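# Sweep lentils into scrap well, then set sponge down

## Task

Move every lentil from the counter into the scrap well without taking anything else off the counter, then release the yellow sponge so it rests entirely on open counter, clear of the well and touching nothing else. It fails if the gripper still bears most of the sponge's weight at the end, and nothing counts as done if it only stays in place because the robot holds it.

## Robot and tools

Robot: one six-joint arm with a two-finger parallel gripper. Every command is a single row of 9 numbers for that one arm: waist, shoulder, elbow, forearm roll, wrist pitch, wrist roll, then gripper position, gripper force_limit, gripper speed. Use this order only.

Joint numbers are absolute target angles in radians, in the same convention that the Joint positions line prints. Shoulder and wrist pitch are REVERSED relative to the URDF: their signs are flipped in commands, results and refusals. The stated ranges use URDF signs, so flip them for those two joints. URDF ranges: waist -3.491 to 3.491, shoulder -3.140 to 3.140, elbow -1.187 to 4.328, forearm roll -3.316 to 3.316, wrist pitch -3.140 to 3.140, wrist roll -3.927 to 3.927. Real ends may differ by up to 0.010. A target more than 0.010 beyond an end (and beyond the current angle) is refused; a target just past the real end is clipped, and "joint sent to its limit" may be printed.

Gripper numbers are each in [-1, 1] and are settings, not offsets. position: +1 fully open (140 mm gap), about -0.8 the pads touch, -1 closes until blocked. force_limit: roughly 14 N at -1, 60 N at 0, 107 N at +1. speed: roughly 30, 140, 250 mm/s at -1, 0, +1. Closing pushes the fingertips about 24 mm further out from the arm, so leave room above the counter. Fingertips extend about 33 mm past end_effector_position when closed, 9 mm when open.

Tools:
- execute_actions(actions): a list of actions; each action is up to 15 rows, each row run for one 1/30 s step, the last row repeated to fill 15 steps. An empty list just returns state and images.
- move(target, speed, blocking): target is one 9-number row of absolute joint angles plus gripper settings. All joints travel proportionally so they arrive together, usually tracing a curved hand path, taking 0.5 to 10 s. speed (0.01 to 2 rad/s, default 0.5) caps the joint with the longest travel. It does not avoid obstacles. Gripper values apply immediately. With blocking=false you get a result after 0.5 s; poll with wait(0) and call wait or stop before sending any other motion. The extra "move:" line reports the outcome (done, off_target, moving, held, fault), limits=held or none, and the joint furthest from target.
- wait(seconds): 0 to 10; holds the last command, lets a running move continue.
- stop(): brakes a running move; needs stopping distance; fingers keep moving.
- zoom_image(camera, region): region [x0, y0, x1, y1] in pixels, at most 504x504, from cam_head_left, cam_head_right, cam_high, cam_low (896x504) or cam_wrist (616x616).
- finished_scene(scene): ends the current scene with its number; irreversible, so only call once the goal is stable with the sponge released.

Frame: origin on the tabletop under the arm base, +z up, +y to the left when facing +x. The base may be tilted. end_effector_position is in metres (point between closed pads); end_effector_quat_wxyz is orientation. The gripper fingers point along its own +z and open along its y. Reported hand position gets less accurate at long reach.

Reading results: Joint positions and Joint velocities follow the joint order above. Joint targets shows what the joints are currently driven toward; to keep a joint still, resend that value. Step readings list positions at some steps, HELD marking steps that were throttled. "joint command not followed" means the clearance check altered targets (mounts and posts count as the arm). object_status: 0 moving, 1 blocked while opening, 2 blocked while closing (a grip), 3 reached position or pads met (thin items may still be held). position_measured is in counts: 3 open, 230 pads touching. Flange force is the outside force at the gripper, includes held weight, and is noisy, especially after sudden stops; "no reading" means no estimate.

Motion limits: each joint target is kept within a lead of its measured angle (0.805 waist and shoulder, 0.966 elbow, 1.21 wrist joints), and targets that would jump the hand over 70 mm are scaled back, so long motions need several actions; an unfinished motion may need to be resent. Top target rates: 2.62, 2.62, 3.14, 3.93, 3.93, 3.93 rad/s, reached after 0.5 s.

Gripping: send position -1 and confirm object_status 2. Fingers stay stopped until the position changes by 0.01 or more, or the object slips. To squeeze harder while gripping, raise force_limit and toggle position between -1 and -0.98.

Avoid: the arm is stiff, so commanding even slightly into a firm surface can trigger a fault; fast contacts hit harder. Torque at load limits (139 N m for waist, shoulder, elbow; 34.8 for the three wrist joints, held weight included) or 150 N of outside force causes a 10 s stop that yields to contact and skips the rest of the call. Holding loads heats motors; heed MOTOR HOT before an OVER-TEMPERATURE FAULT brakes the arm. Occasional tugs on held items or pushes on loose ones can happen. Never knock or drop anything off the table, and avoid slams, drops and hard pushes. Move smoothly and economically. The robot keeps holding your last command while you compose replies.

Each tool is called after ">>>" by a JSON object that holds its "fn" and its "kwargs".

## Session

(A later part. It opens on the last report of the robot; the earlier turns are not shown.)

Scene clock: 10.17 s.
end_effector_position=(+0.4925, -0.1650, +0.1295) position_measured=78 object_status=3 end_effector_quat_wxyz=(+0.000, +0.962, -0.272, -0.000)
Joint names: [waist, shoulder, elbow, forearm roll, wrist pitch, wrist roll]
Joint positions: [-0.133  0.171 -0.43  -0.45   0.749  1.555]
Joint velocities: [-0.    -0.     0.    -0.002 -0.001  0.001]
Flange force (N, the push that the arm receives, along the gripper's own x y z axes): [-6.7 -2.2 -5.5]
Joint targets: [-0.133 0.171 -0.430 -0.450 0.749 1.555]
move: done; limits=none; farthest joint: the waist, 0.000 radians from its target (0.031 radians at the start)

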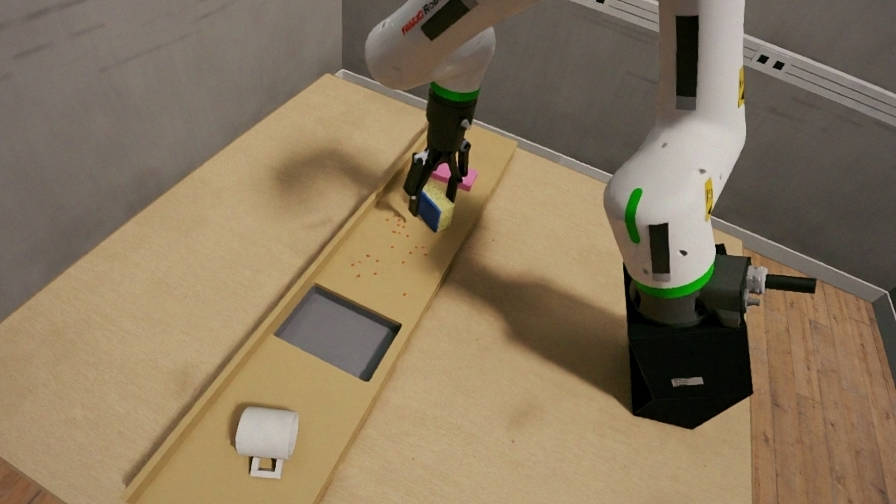

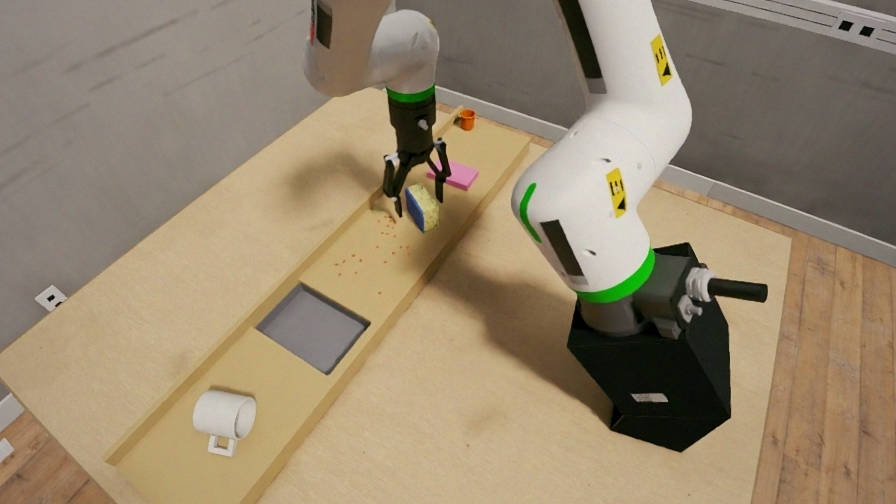

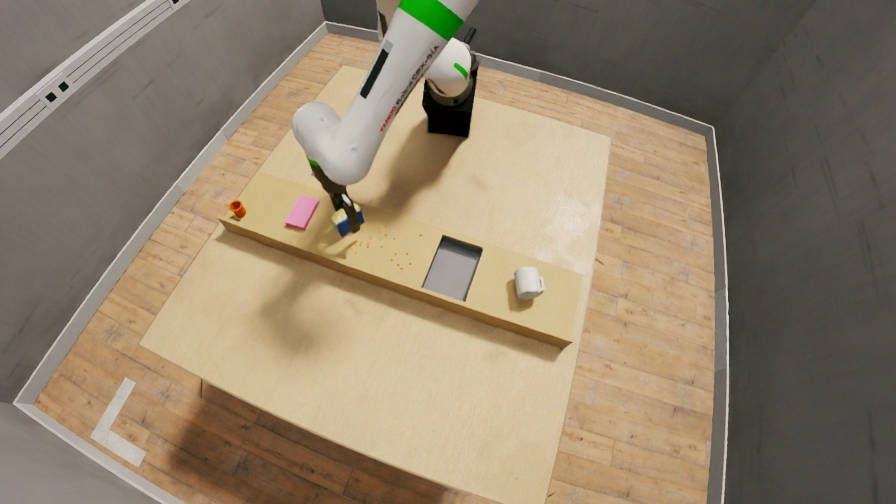

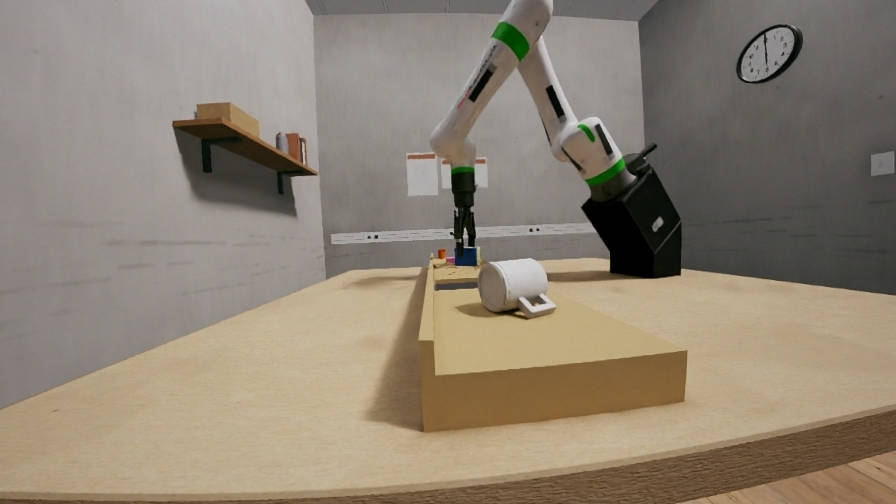

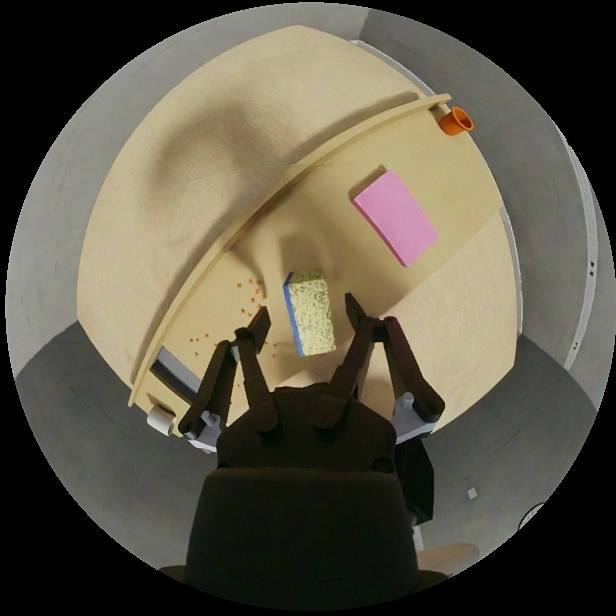

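>>> {"fn": "move", "kwargs": {"target": [-0.1115,0.1493,-0.4643,-0.4624,0.6898,1.6,0.4,-0.6,0], "speed": 0.15}}

>>> {"fn": "move", "kwargs": {"target": [-0.1115,0.1493,-0.4643,-0.4624,0.6898,1.6,-1,-0.8,0]}}

>>> {"fn": "move", "kwargs": {"target": [-0.1115,0.1493,-0.4643,-0.4624,0.6898,2.016,-1,-0.8,0]}}

Scene clock: 11.57 s.
end_effector_position=(+0.4812, -0.1607, +0.1095) position_measured=78 object_status=3 end_effector_quat_wxyz=(+0.000, +0.967, -0.255, -0.000)
Joint names: [waist, shoulder, elbow, forearm roll, wrist pitch, wrist roll]
Joint positions: [-0.112  0.149 -0.464 -0.462  0.69   1.6  ]
Joint velocities: [-0.    -0.    -0.    -0.001 -0.001  0.001]
Flange force (N, the push that the arm receives, along the gripper's own x y z axes): [-7.9 -3.6 -6.6]
Joint targets: [-0.111 0.149 -0.464 -0.462 0.690 1.600]
move: done; limits=none; farthest joint: the waist, 0.000 radians from its target (0.021 radians at the start)

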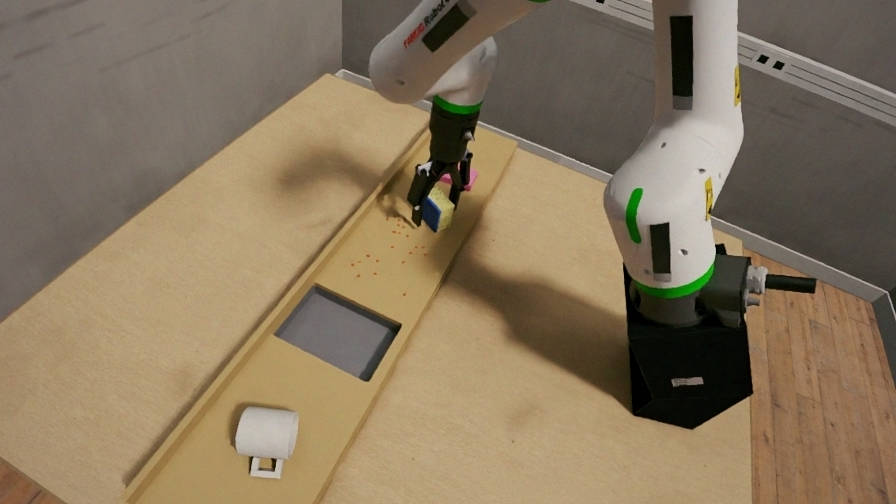

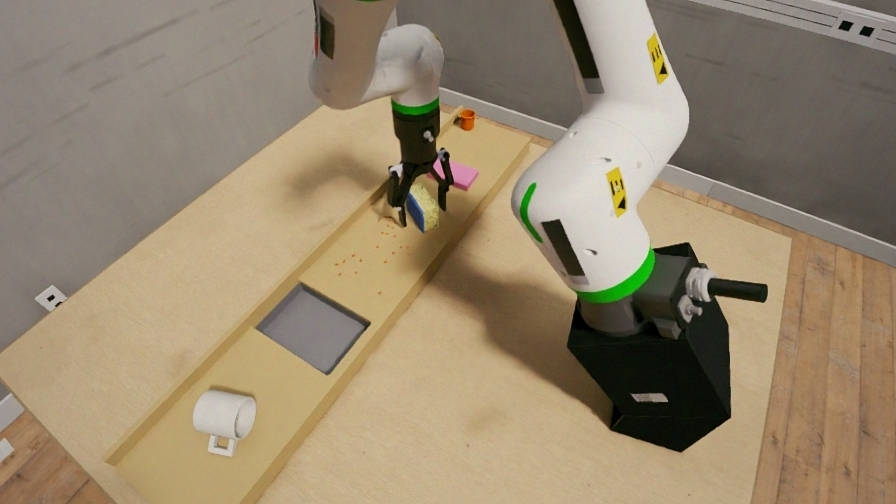

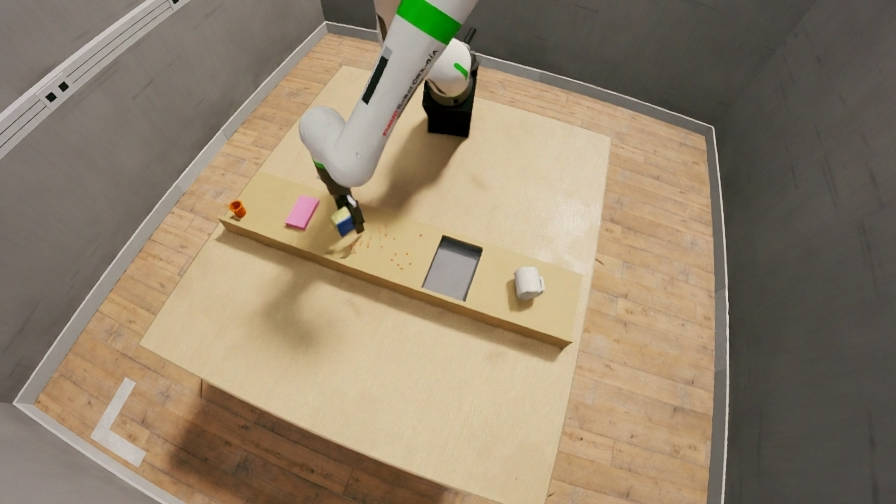

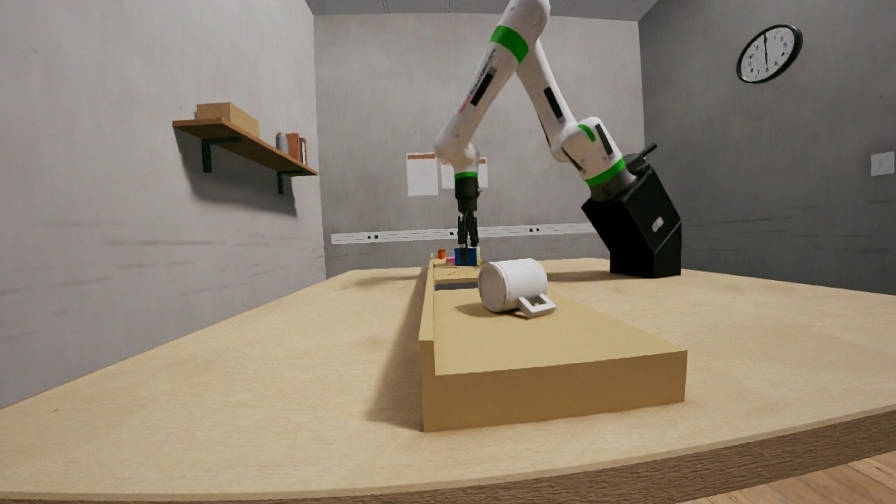

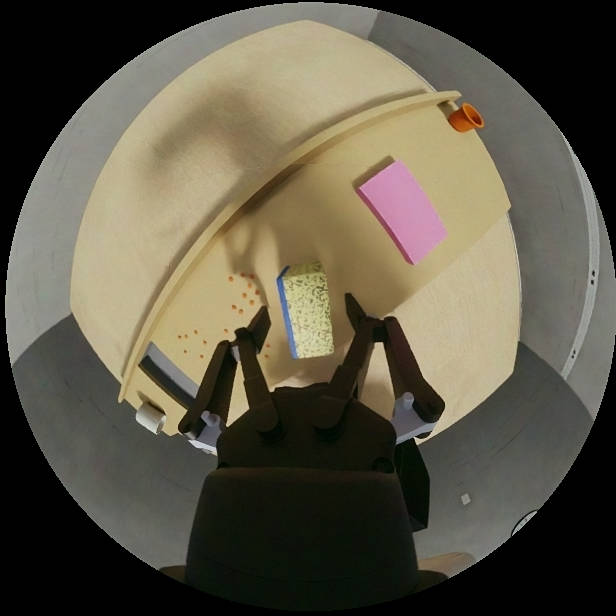

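Scene clock: 12.47 s.
end_effector_position=(+0.4811, -0.1607, +0.1095) position_measured=231 object_status=3 end_effector_quat_wxyz=(+0.000, +0.967, -0.255, -0.000)
Joint names: [waist, shoulder, elbow, forearm roll, wrist pitch, wrist roll]
Joint positions: [-0.112  0.149 -0.464 -0.462  0.69   1.6  ]
Joint velocities: [ 0.    -0.    -0.    -0.001 -0.001 -0.001]
Flange force (N, the push that the arm receives, along the gripper's own x y z axes): [-9.9 -6.5 -5.9]
Joint targets: [-0.111 0.149 -0.464 -0.462 0.690 1.600]
move: done; limits=none; farthest joint: the waist, 0.000 radians from its target (0.000 radians at the start)

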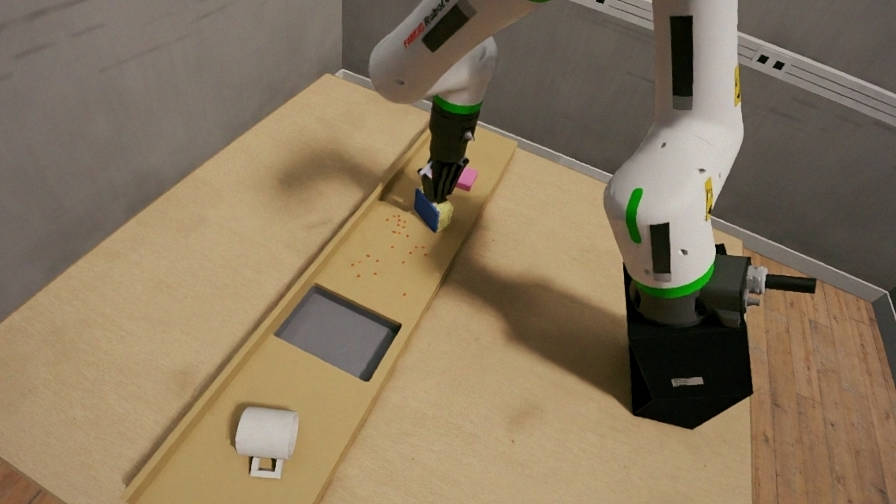

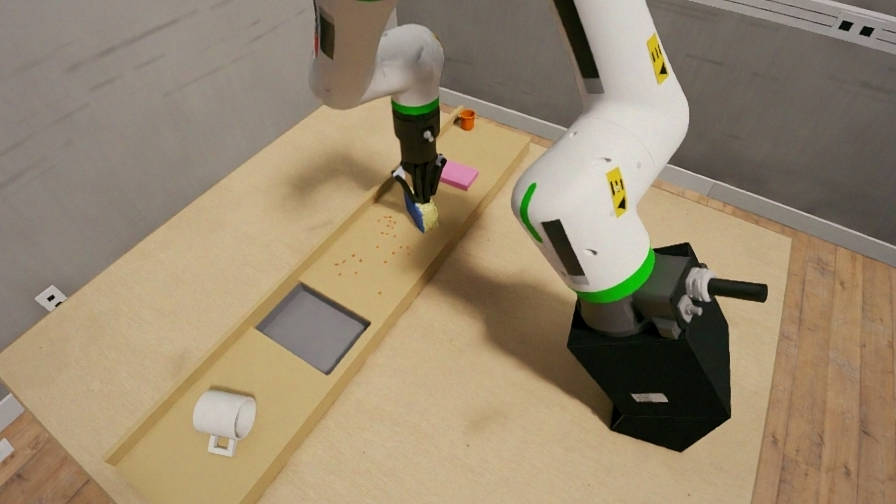

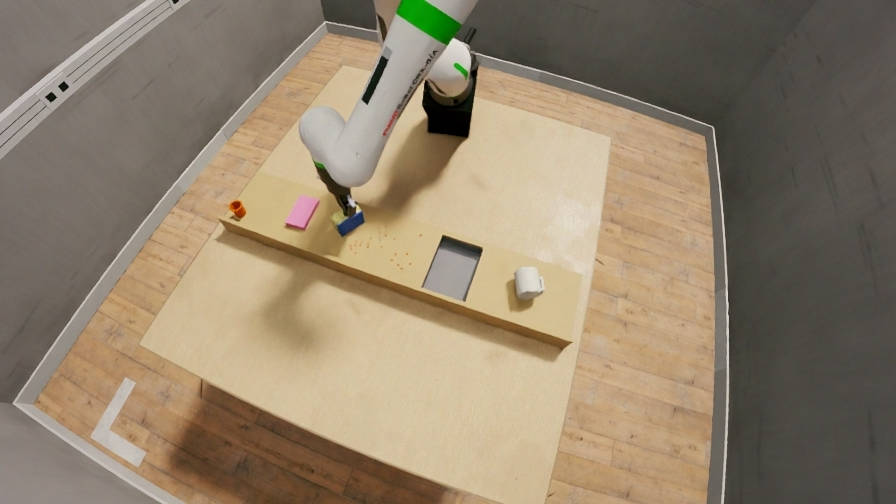

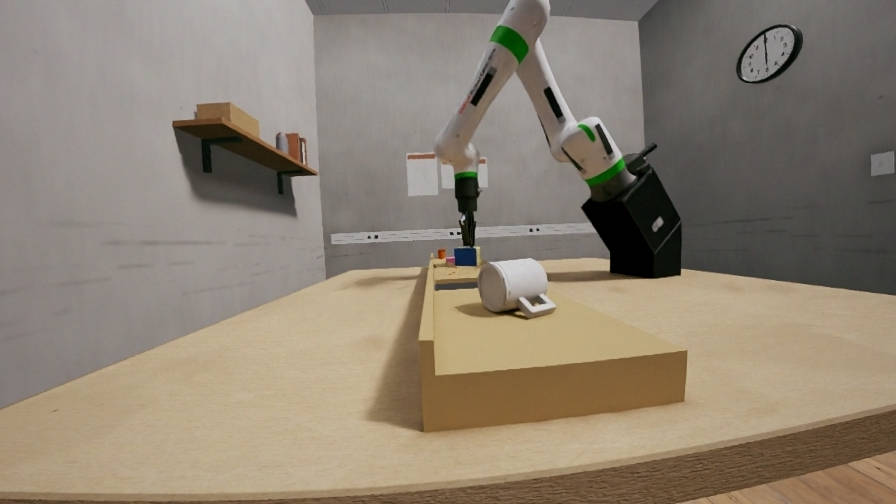

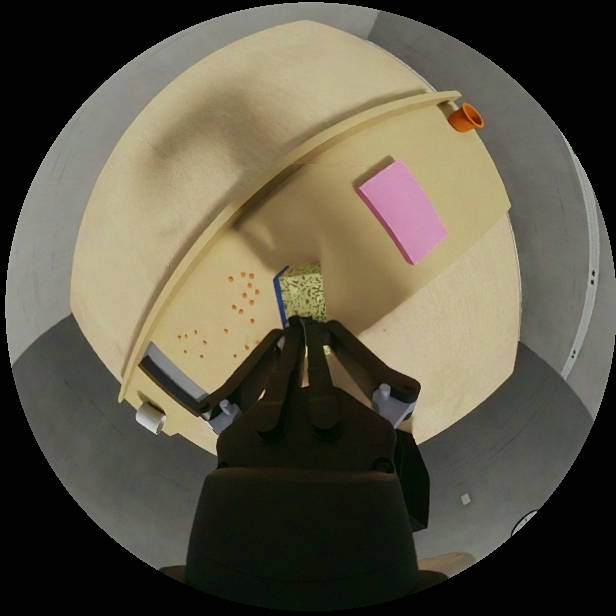

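Scene clock: 13.67 s.
end_effector_position=(+0.4811, -0.1607, +0.1095) position_measured=231 object_status=3 end_effector_quat_wxyz=(+0.000, +0.999, -0.050, -0.000)
Joint names: [waist, shoulder, elbow, forearm roll, wrist pitch, wrist roll]
Joint positions: [-0.112  0.149 -0.464 -0.462  0.69   2.016]
Joint velocities: [-0.    -0.     0.     0.     0.001 -0.   ]
Flange force (N, the push that the arm receives, along the gripper's own x y z axes): [-6.4 -3.4 -9.2]
Joint targets: [-0.111 0.149 -0.464 -0.462 0.690 2.016]
move: done; limits=none; farthest joint: the waist, 0.000 radians from its target (0.000 radians at the start)

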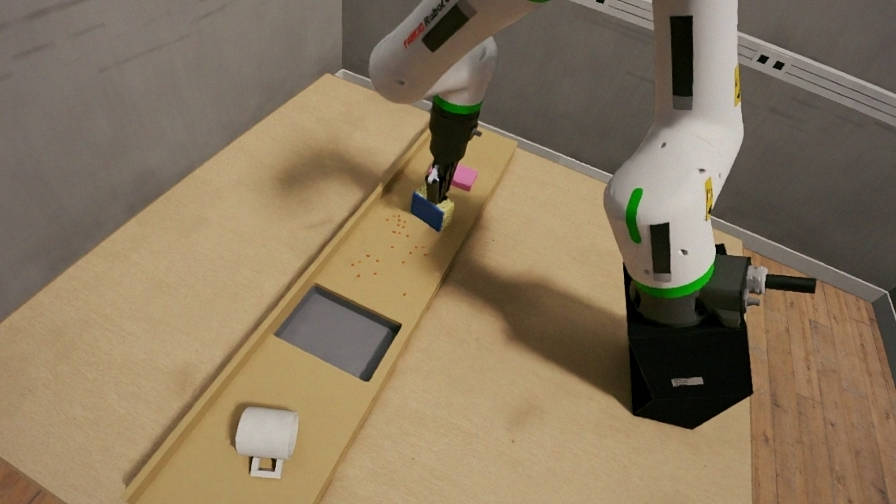

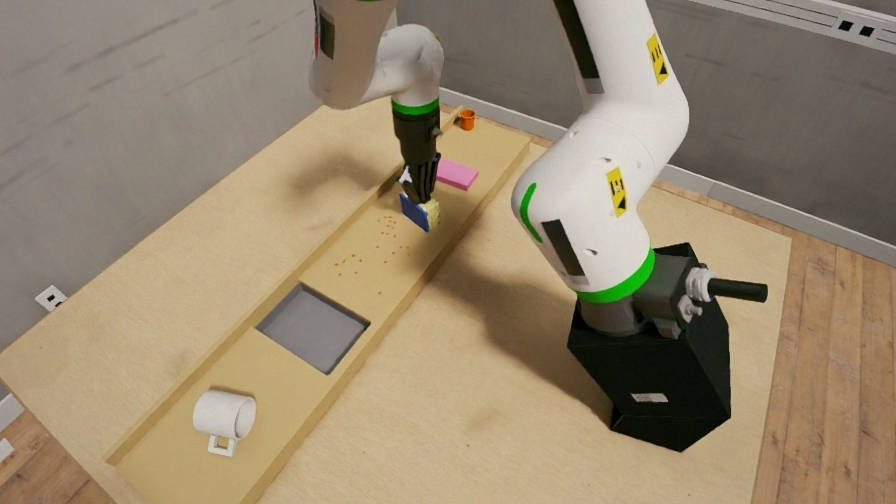

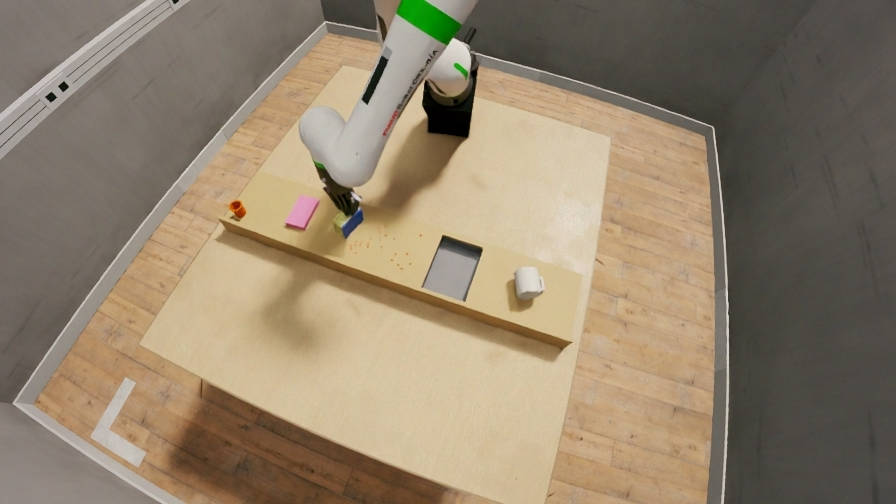

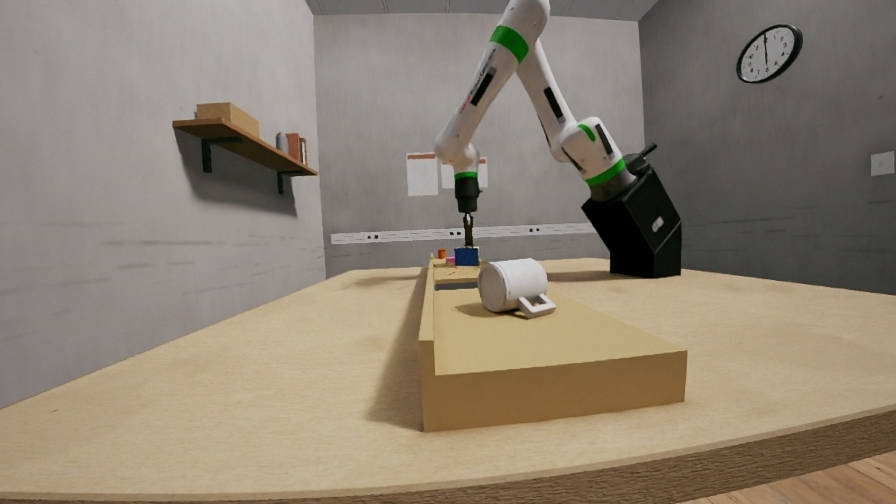

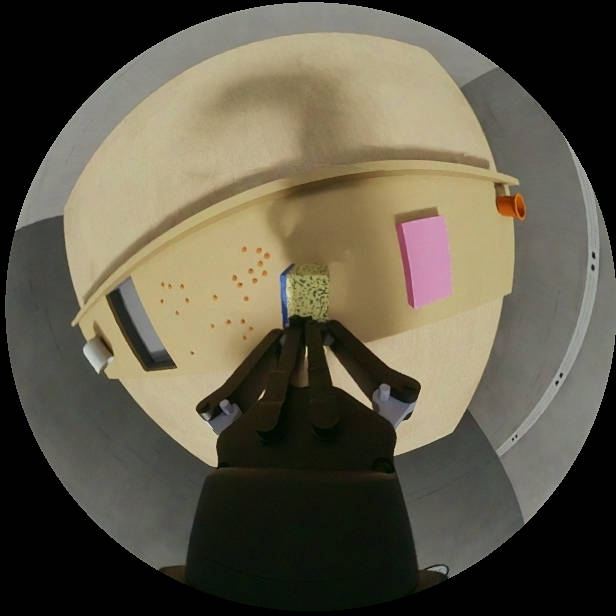

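>>> {"fn": "move", "kwargs": {"target": [-0.1115,0.1493,-0.4643,-0.4624,0.6898,2.016,-0.42,-1,-1]}}

>>> {"fn": "move", "kwargs": {"target": [0.1026,0.2748,-0.6121,-0.288,0.5938,1.714,-0.42,-1,-1], "speed": 0.3}}

>>> {"fn": "move", "kwargs": {"target": [0.36,0.3603,-0.7258,0,0.53,1.271,-0.42,-1,-1], "speed": 0.4}}

Scene clock: 15.17 s.
end_effector_position=(+0.4811, -0.1607, +0.1095) position_measured=182 object_status=0 end_effector_quat_wxyz=(+0.000, +0.999, -0.050, -0.000)
Joint names: [waist, shoulder, elbow, forearm roll, wrist pitch, wrist roll]
Joint positions: [-0.111  0.149 -0.464 -0.462  0.69   2.016]
Joint velocities: [-0.     0.001  0.    -0.001  0.001  0.001]
Flange force (N, the push that the arm receives, along the gripper's own x y z axes): [-6.7 -2.2 -6.7]
Joint targets: [-0.111 0.149 -0.464 -0.462 0.690 2.016]
move: done; limits=none; farthest joint: the waist, 0.000 radians from its target (0.000 radians at the start)

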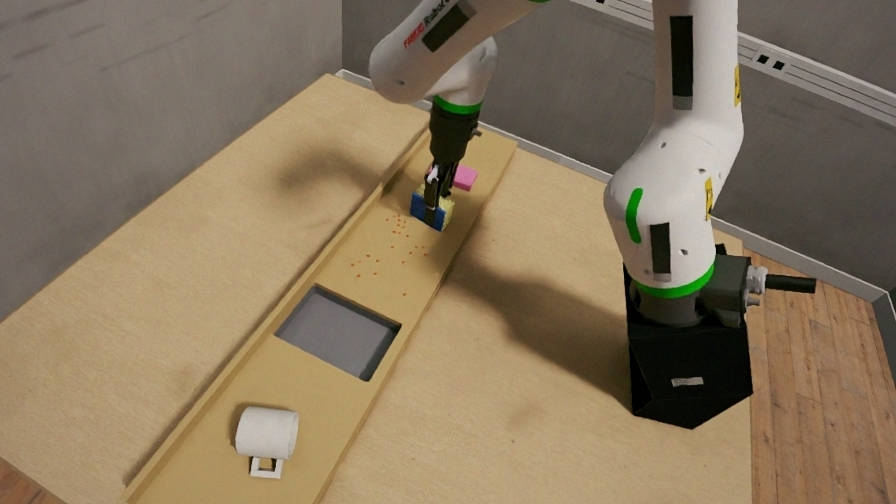

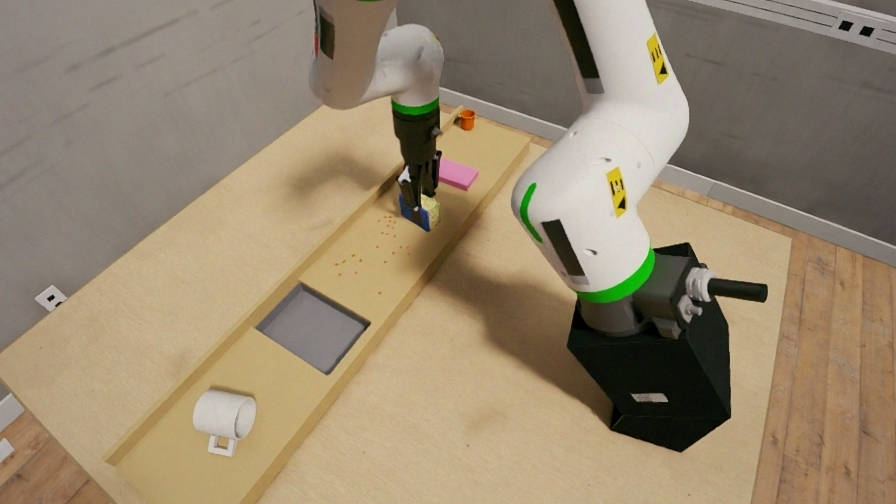

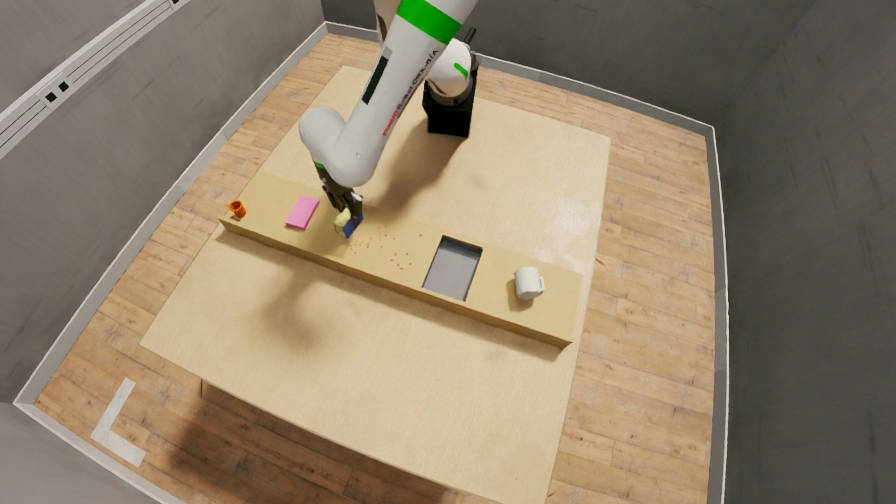

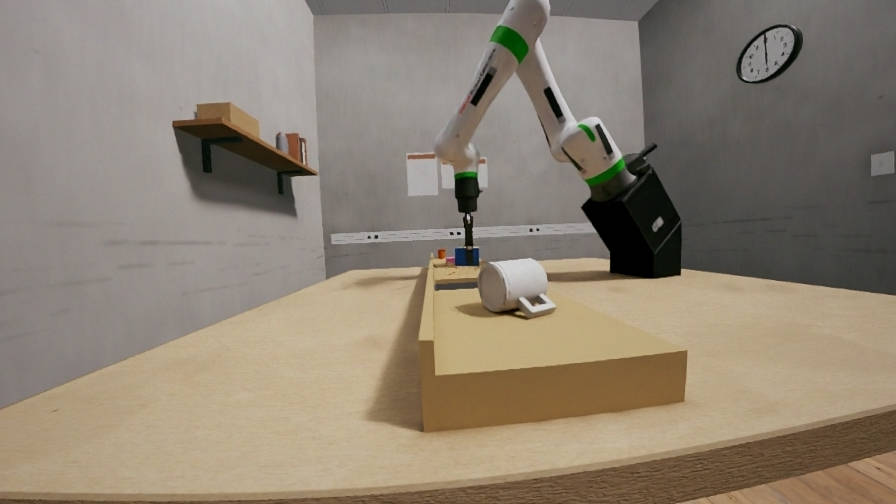

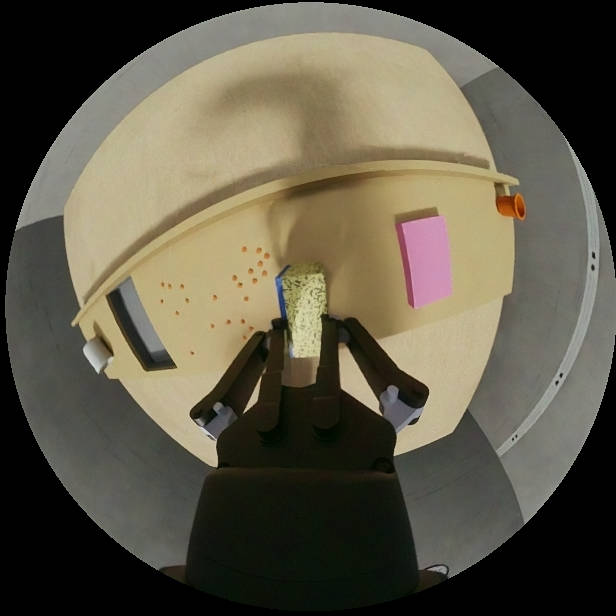

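Scene clock: 16.53 s.
end_effector_position=(+0.4693, -0.1008, +0.1096) position_measured=182 object_status=3 end_effector_quat_wxyz=(+0.000, +0.999, -0.050, -0.000)
Joint names: [waist, shoulder, elbow, forearm roll, wrist pitch, wrist roll]
Joint positions: [ 0.103  0.275 -0.612 -0.288  0.594  1.714]
Joint velocities: [ 0.    -0.001 -0.    -0.001  0.001  0.   ]
Flange force (N, the push that the arm receives, along the gripper's own x y z axes): [-6.3 -3.9 -7.1]
Joint targets: [0.103 0.275 -0.612 -0.288 0.594 1.714]
move: done; limits=none; farthest joint: the waist, 0.000 radians from its target (0.214 radians at the start)

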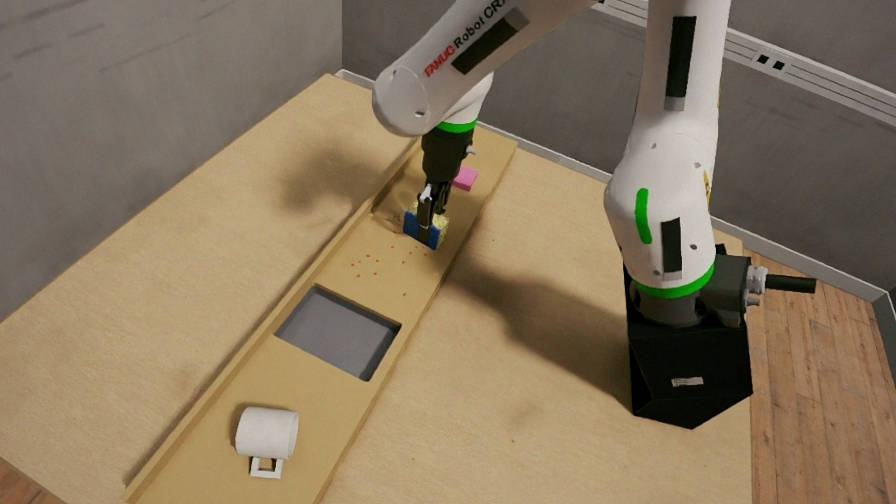

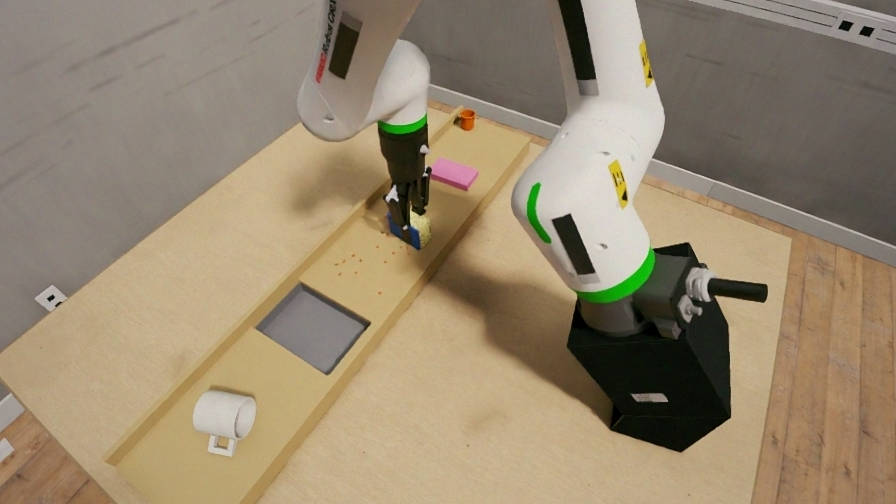

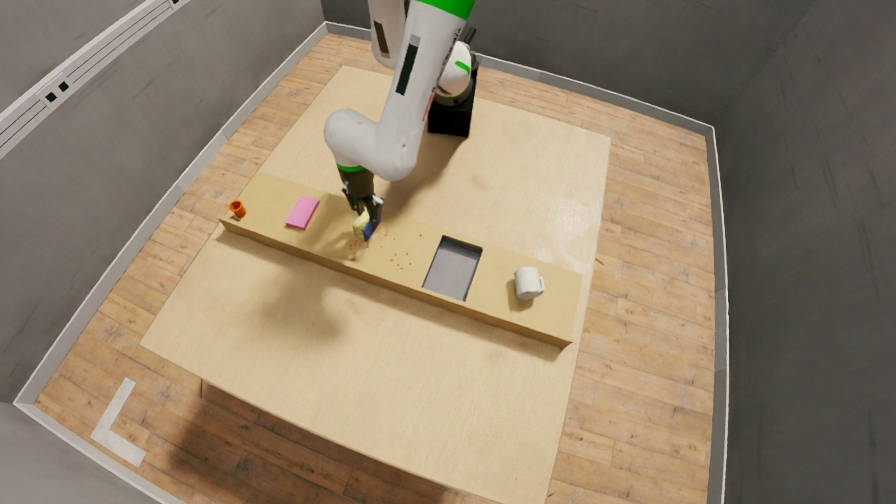

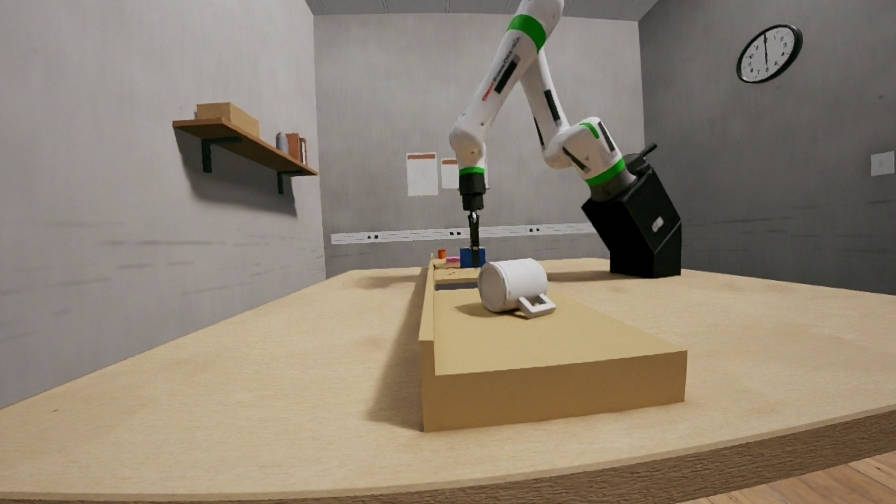

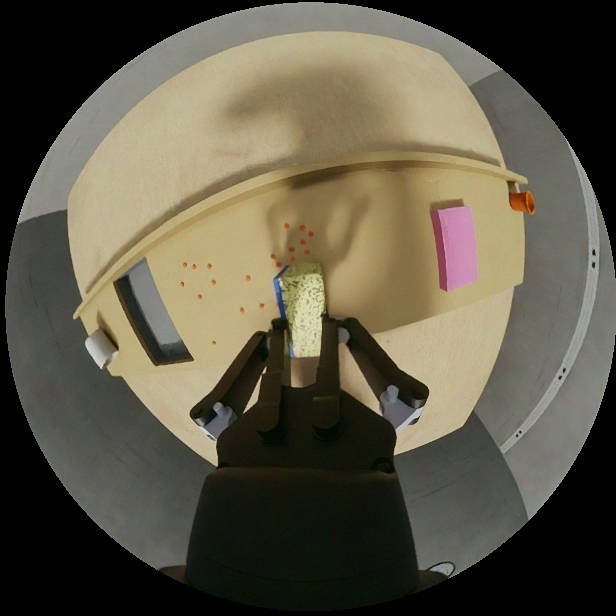

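Scene clock: 18.00 s.
end_effector_position=(+0.4766, -0.0356, +0.1095) position_measured=182 object_status=3 end_effector_quat_wxyz=(+0.000, +0.999, -0.049, -0.000)
Joint names: [waist, shoulder, elbow, forearm roll, wrist pitch, wrist roll]
Joint positions: [ 0.36   0.36  -0.726 -0.     0.53   1.271]
Joint velocities: [-0.    -0.     0.     0.    -0.     0.001]
Flange force (N, the push that the arm receives, along the gripper's own x y z axes): no reading
Joint targets: [0.360 0.360 -0.726 -0.000 0.530 1.271]
move: done; limits=none; farthest joint: the waist, 0.000 radians from its target (0.257 radians at the start)

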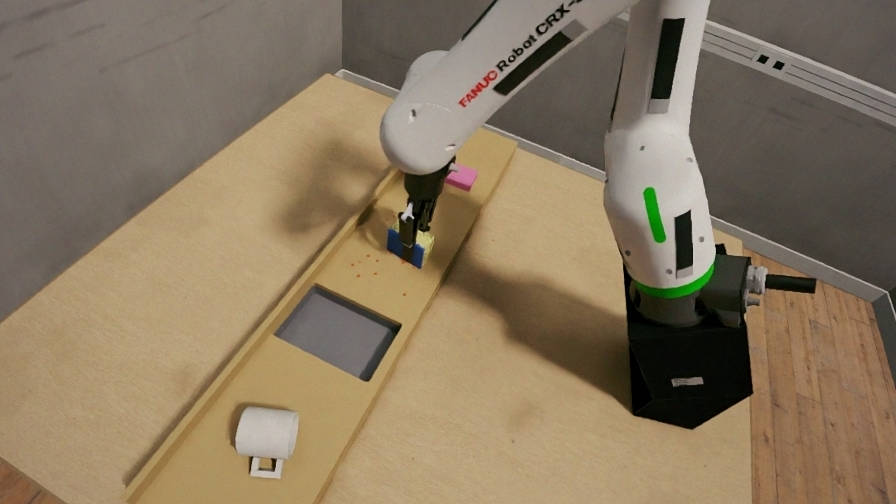

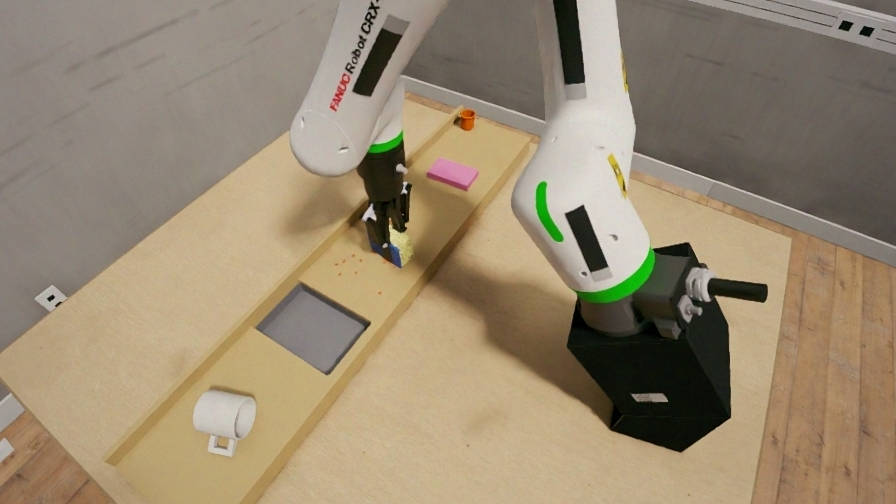

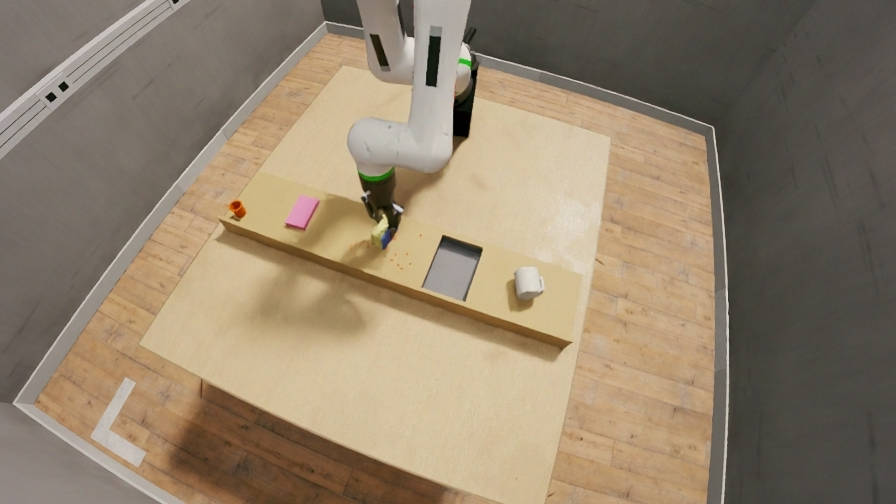

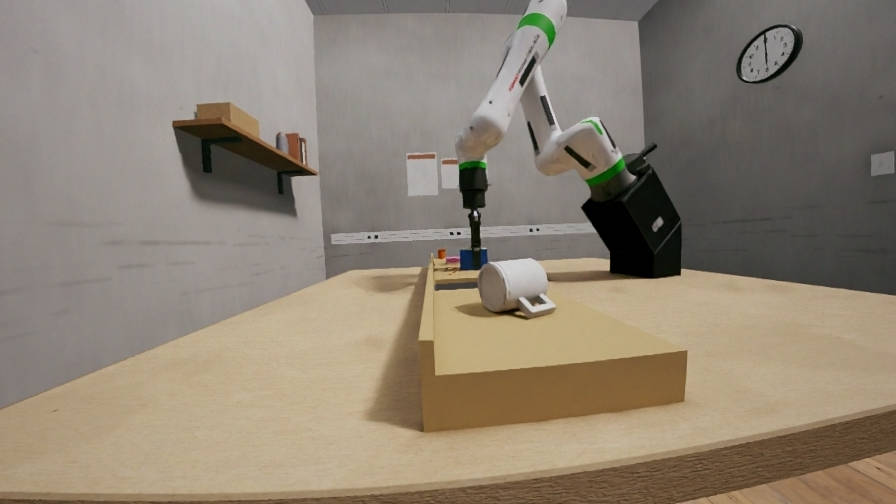

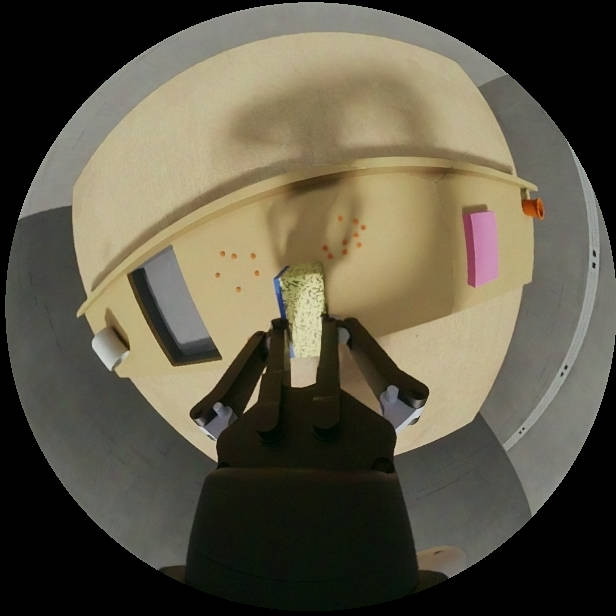

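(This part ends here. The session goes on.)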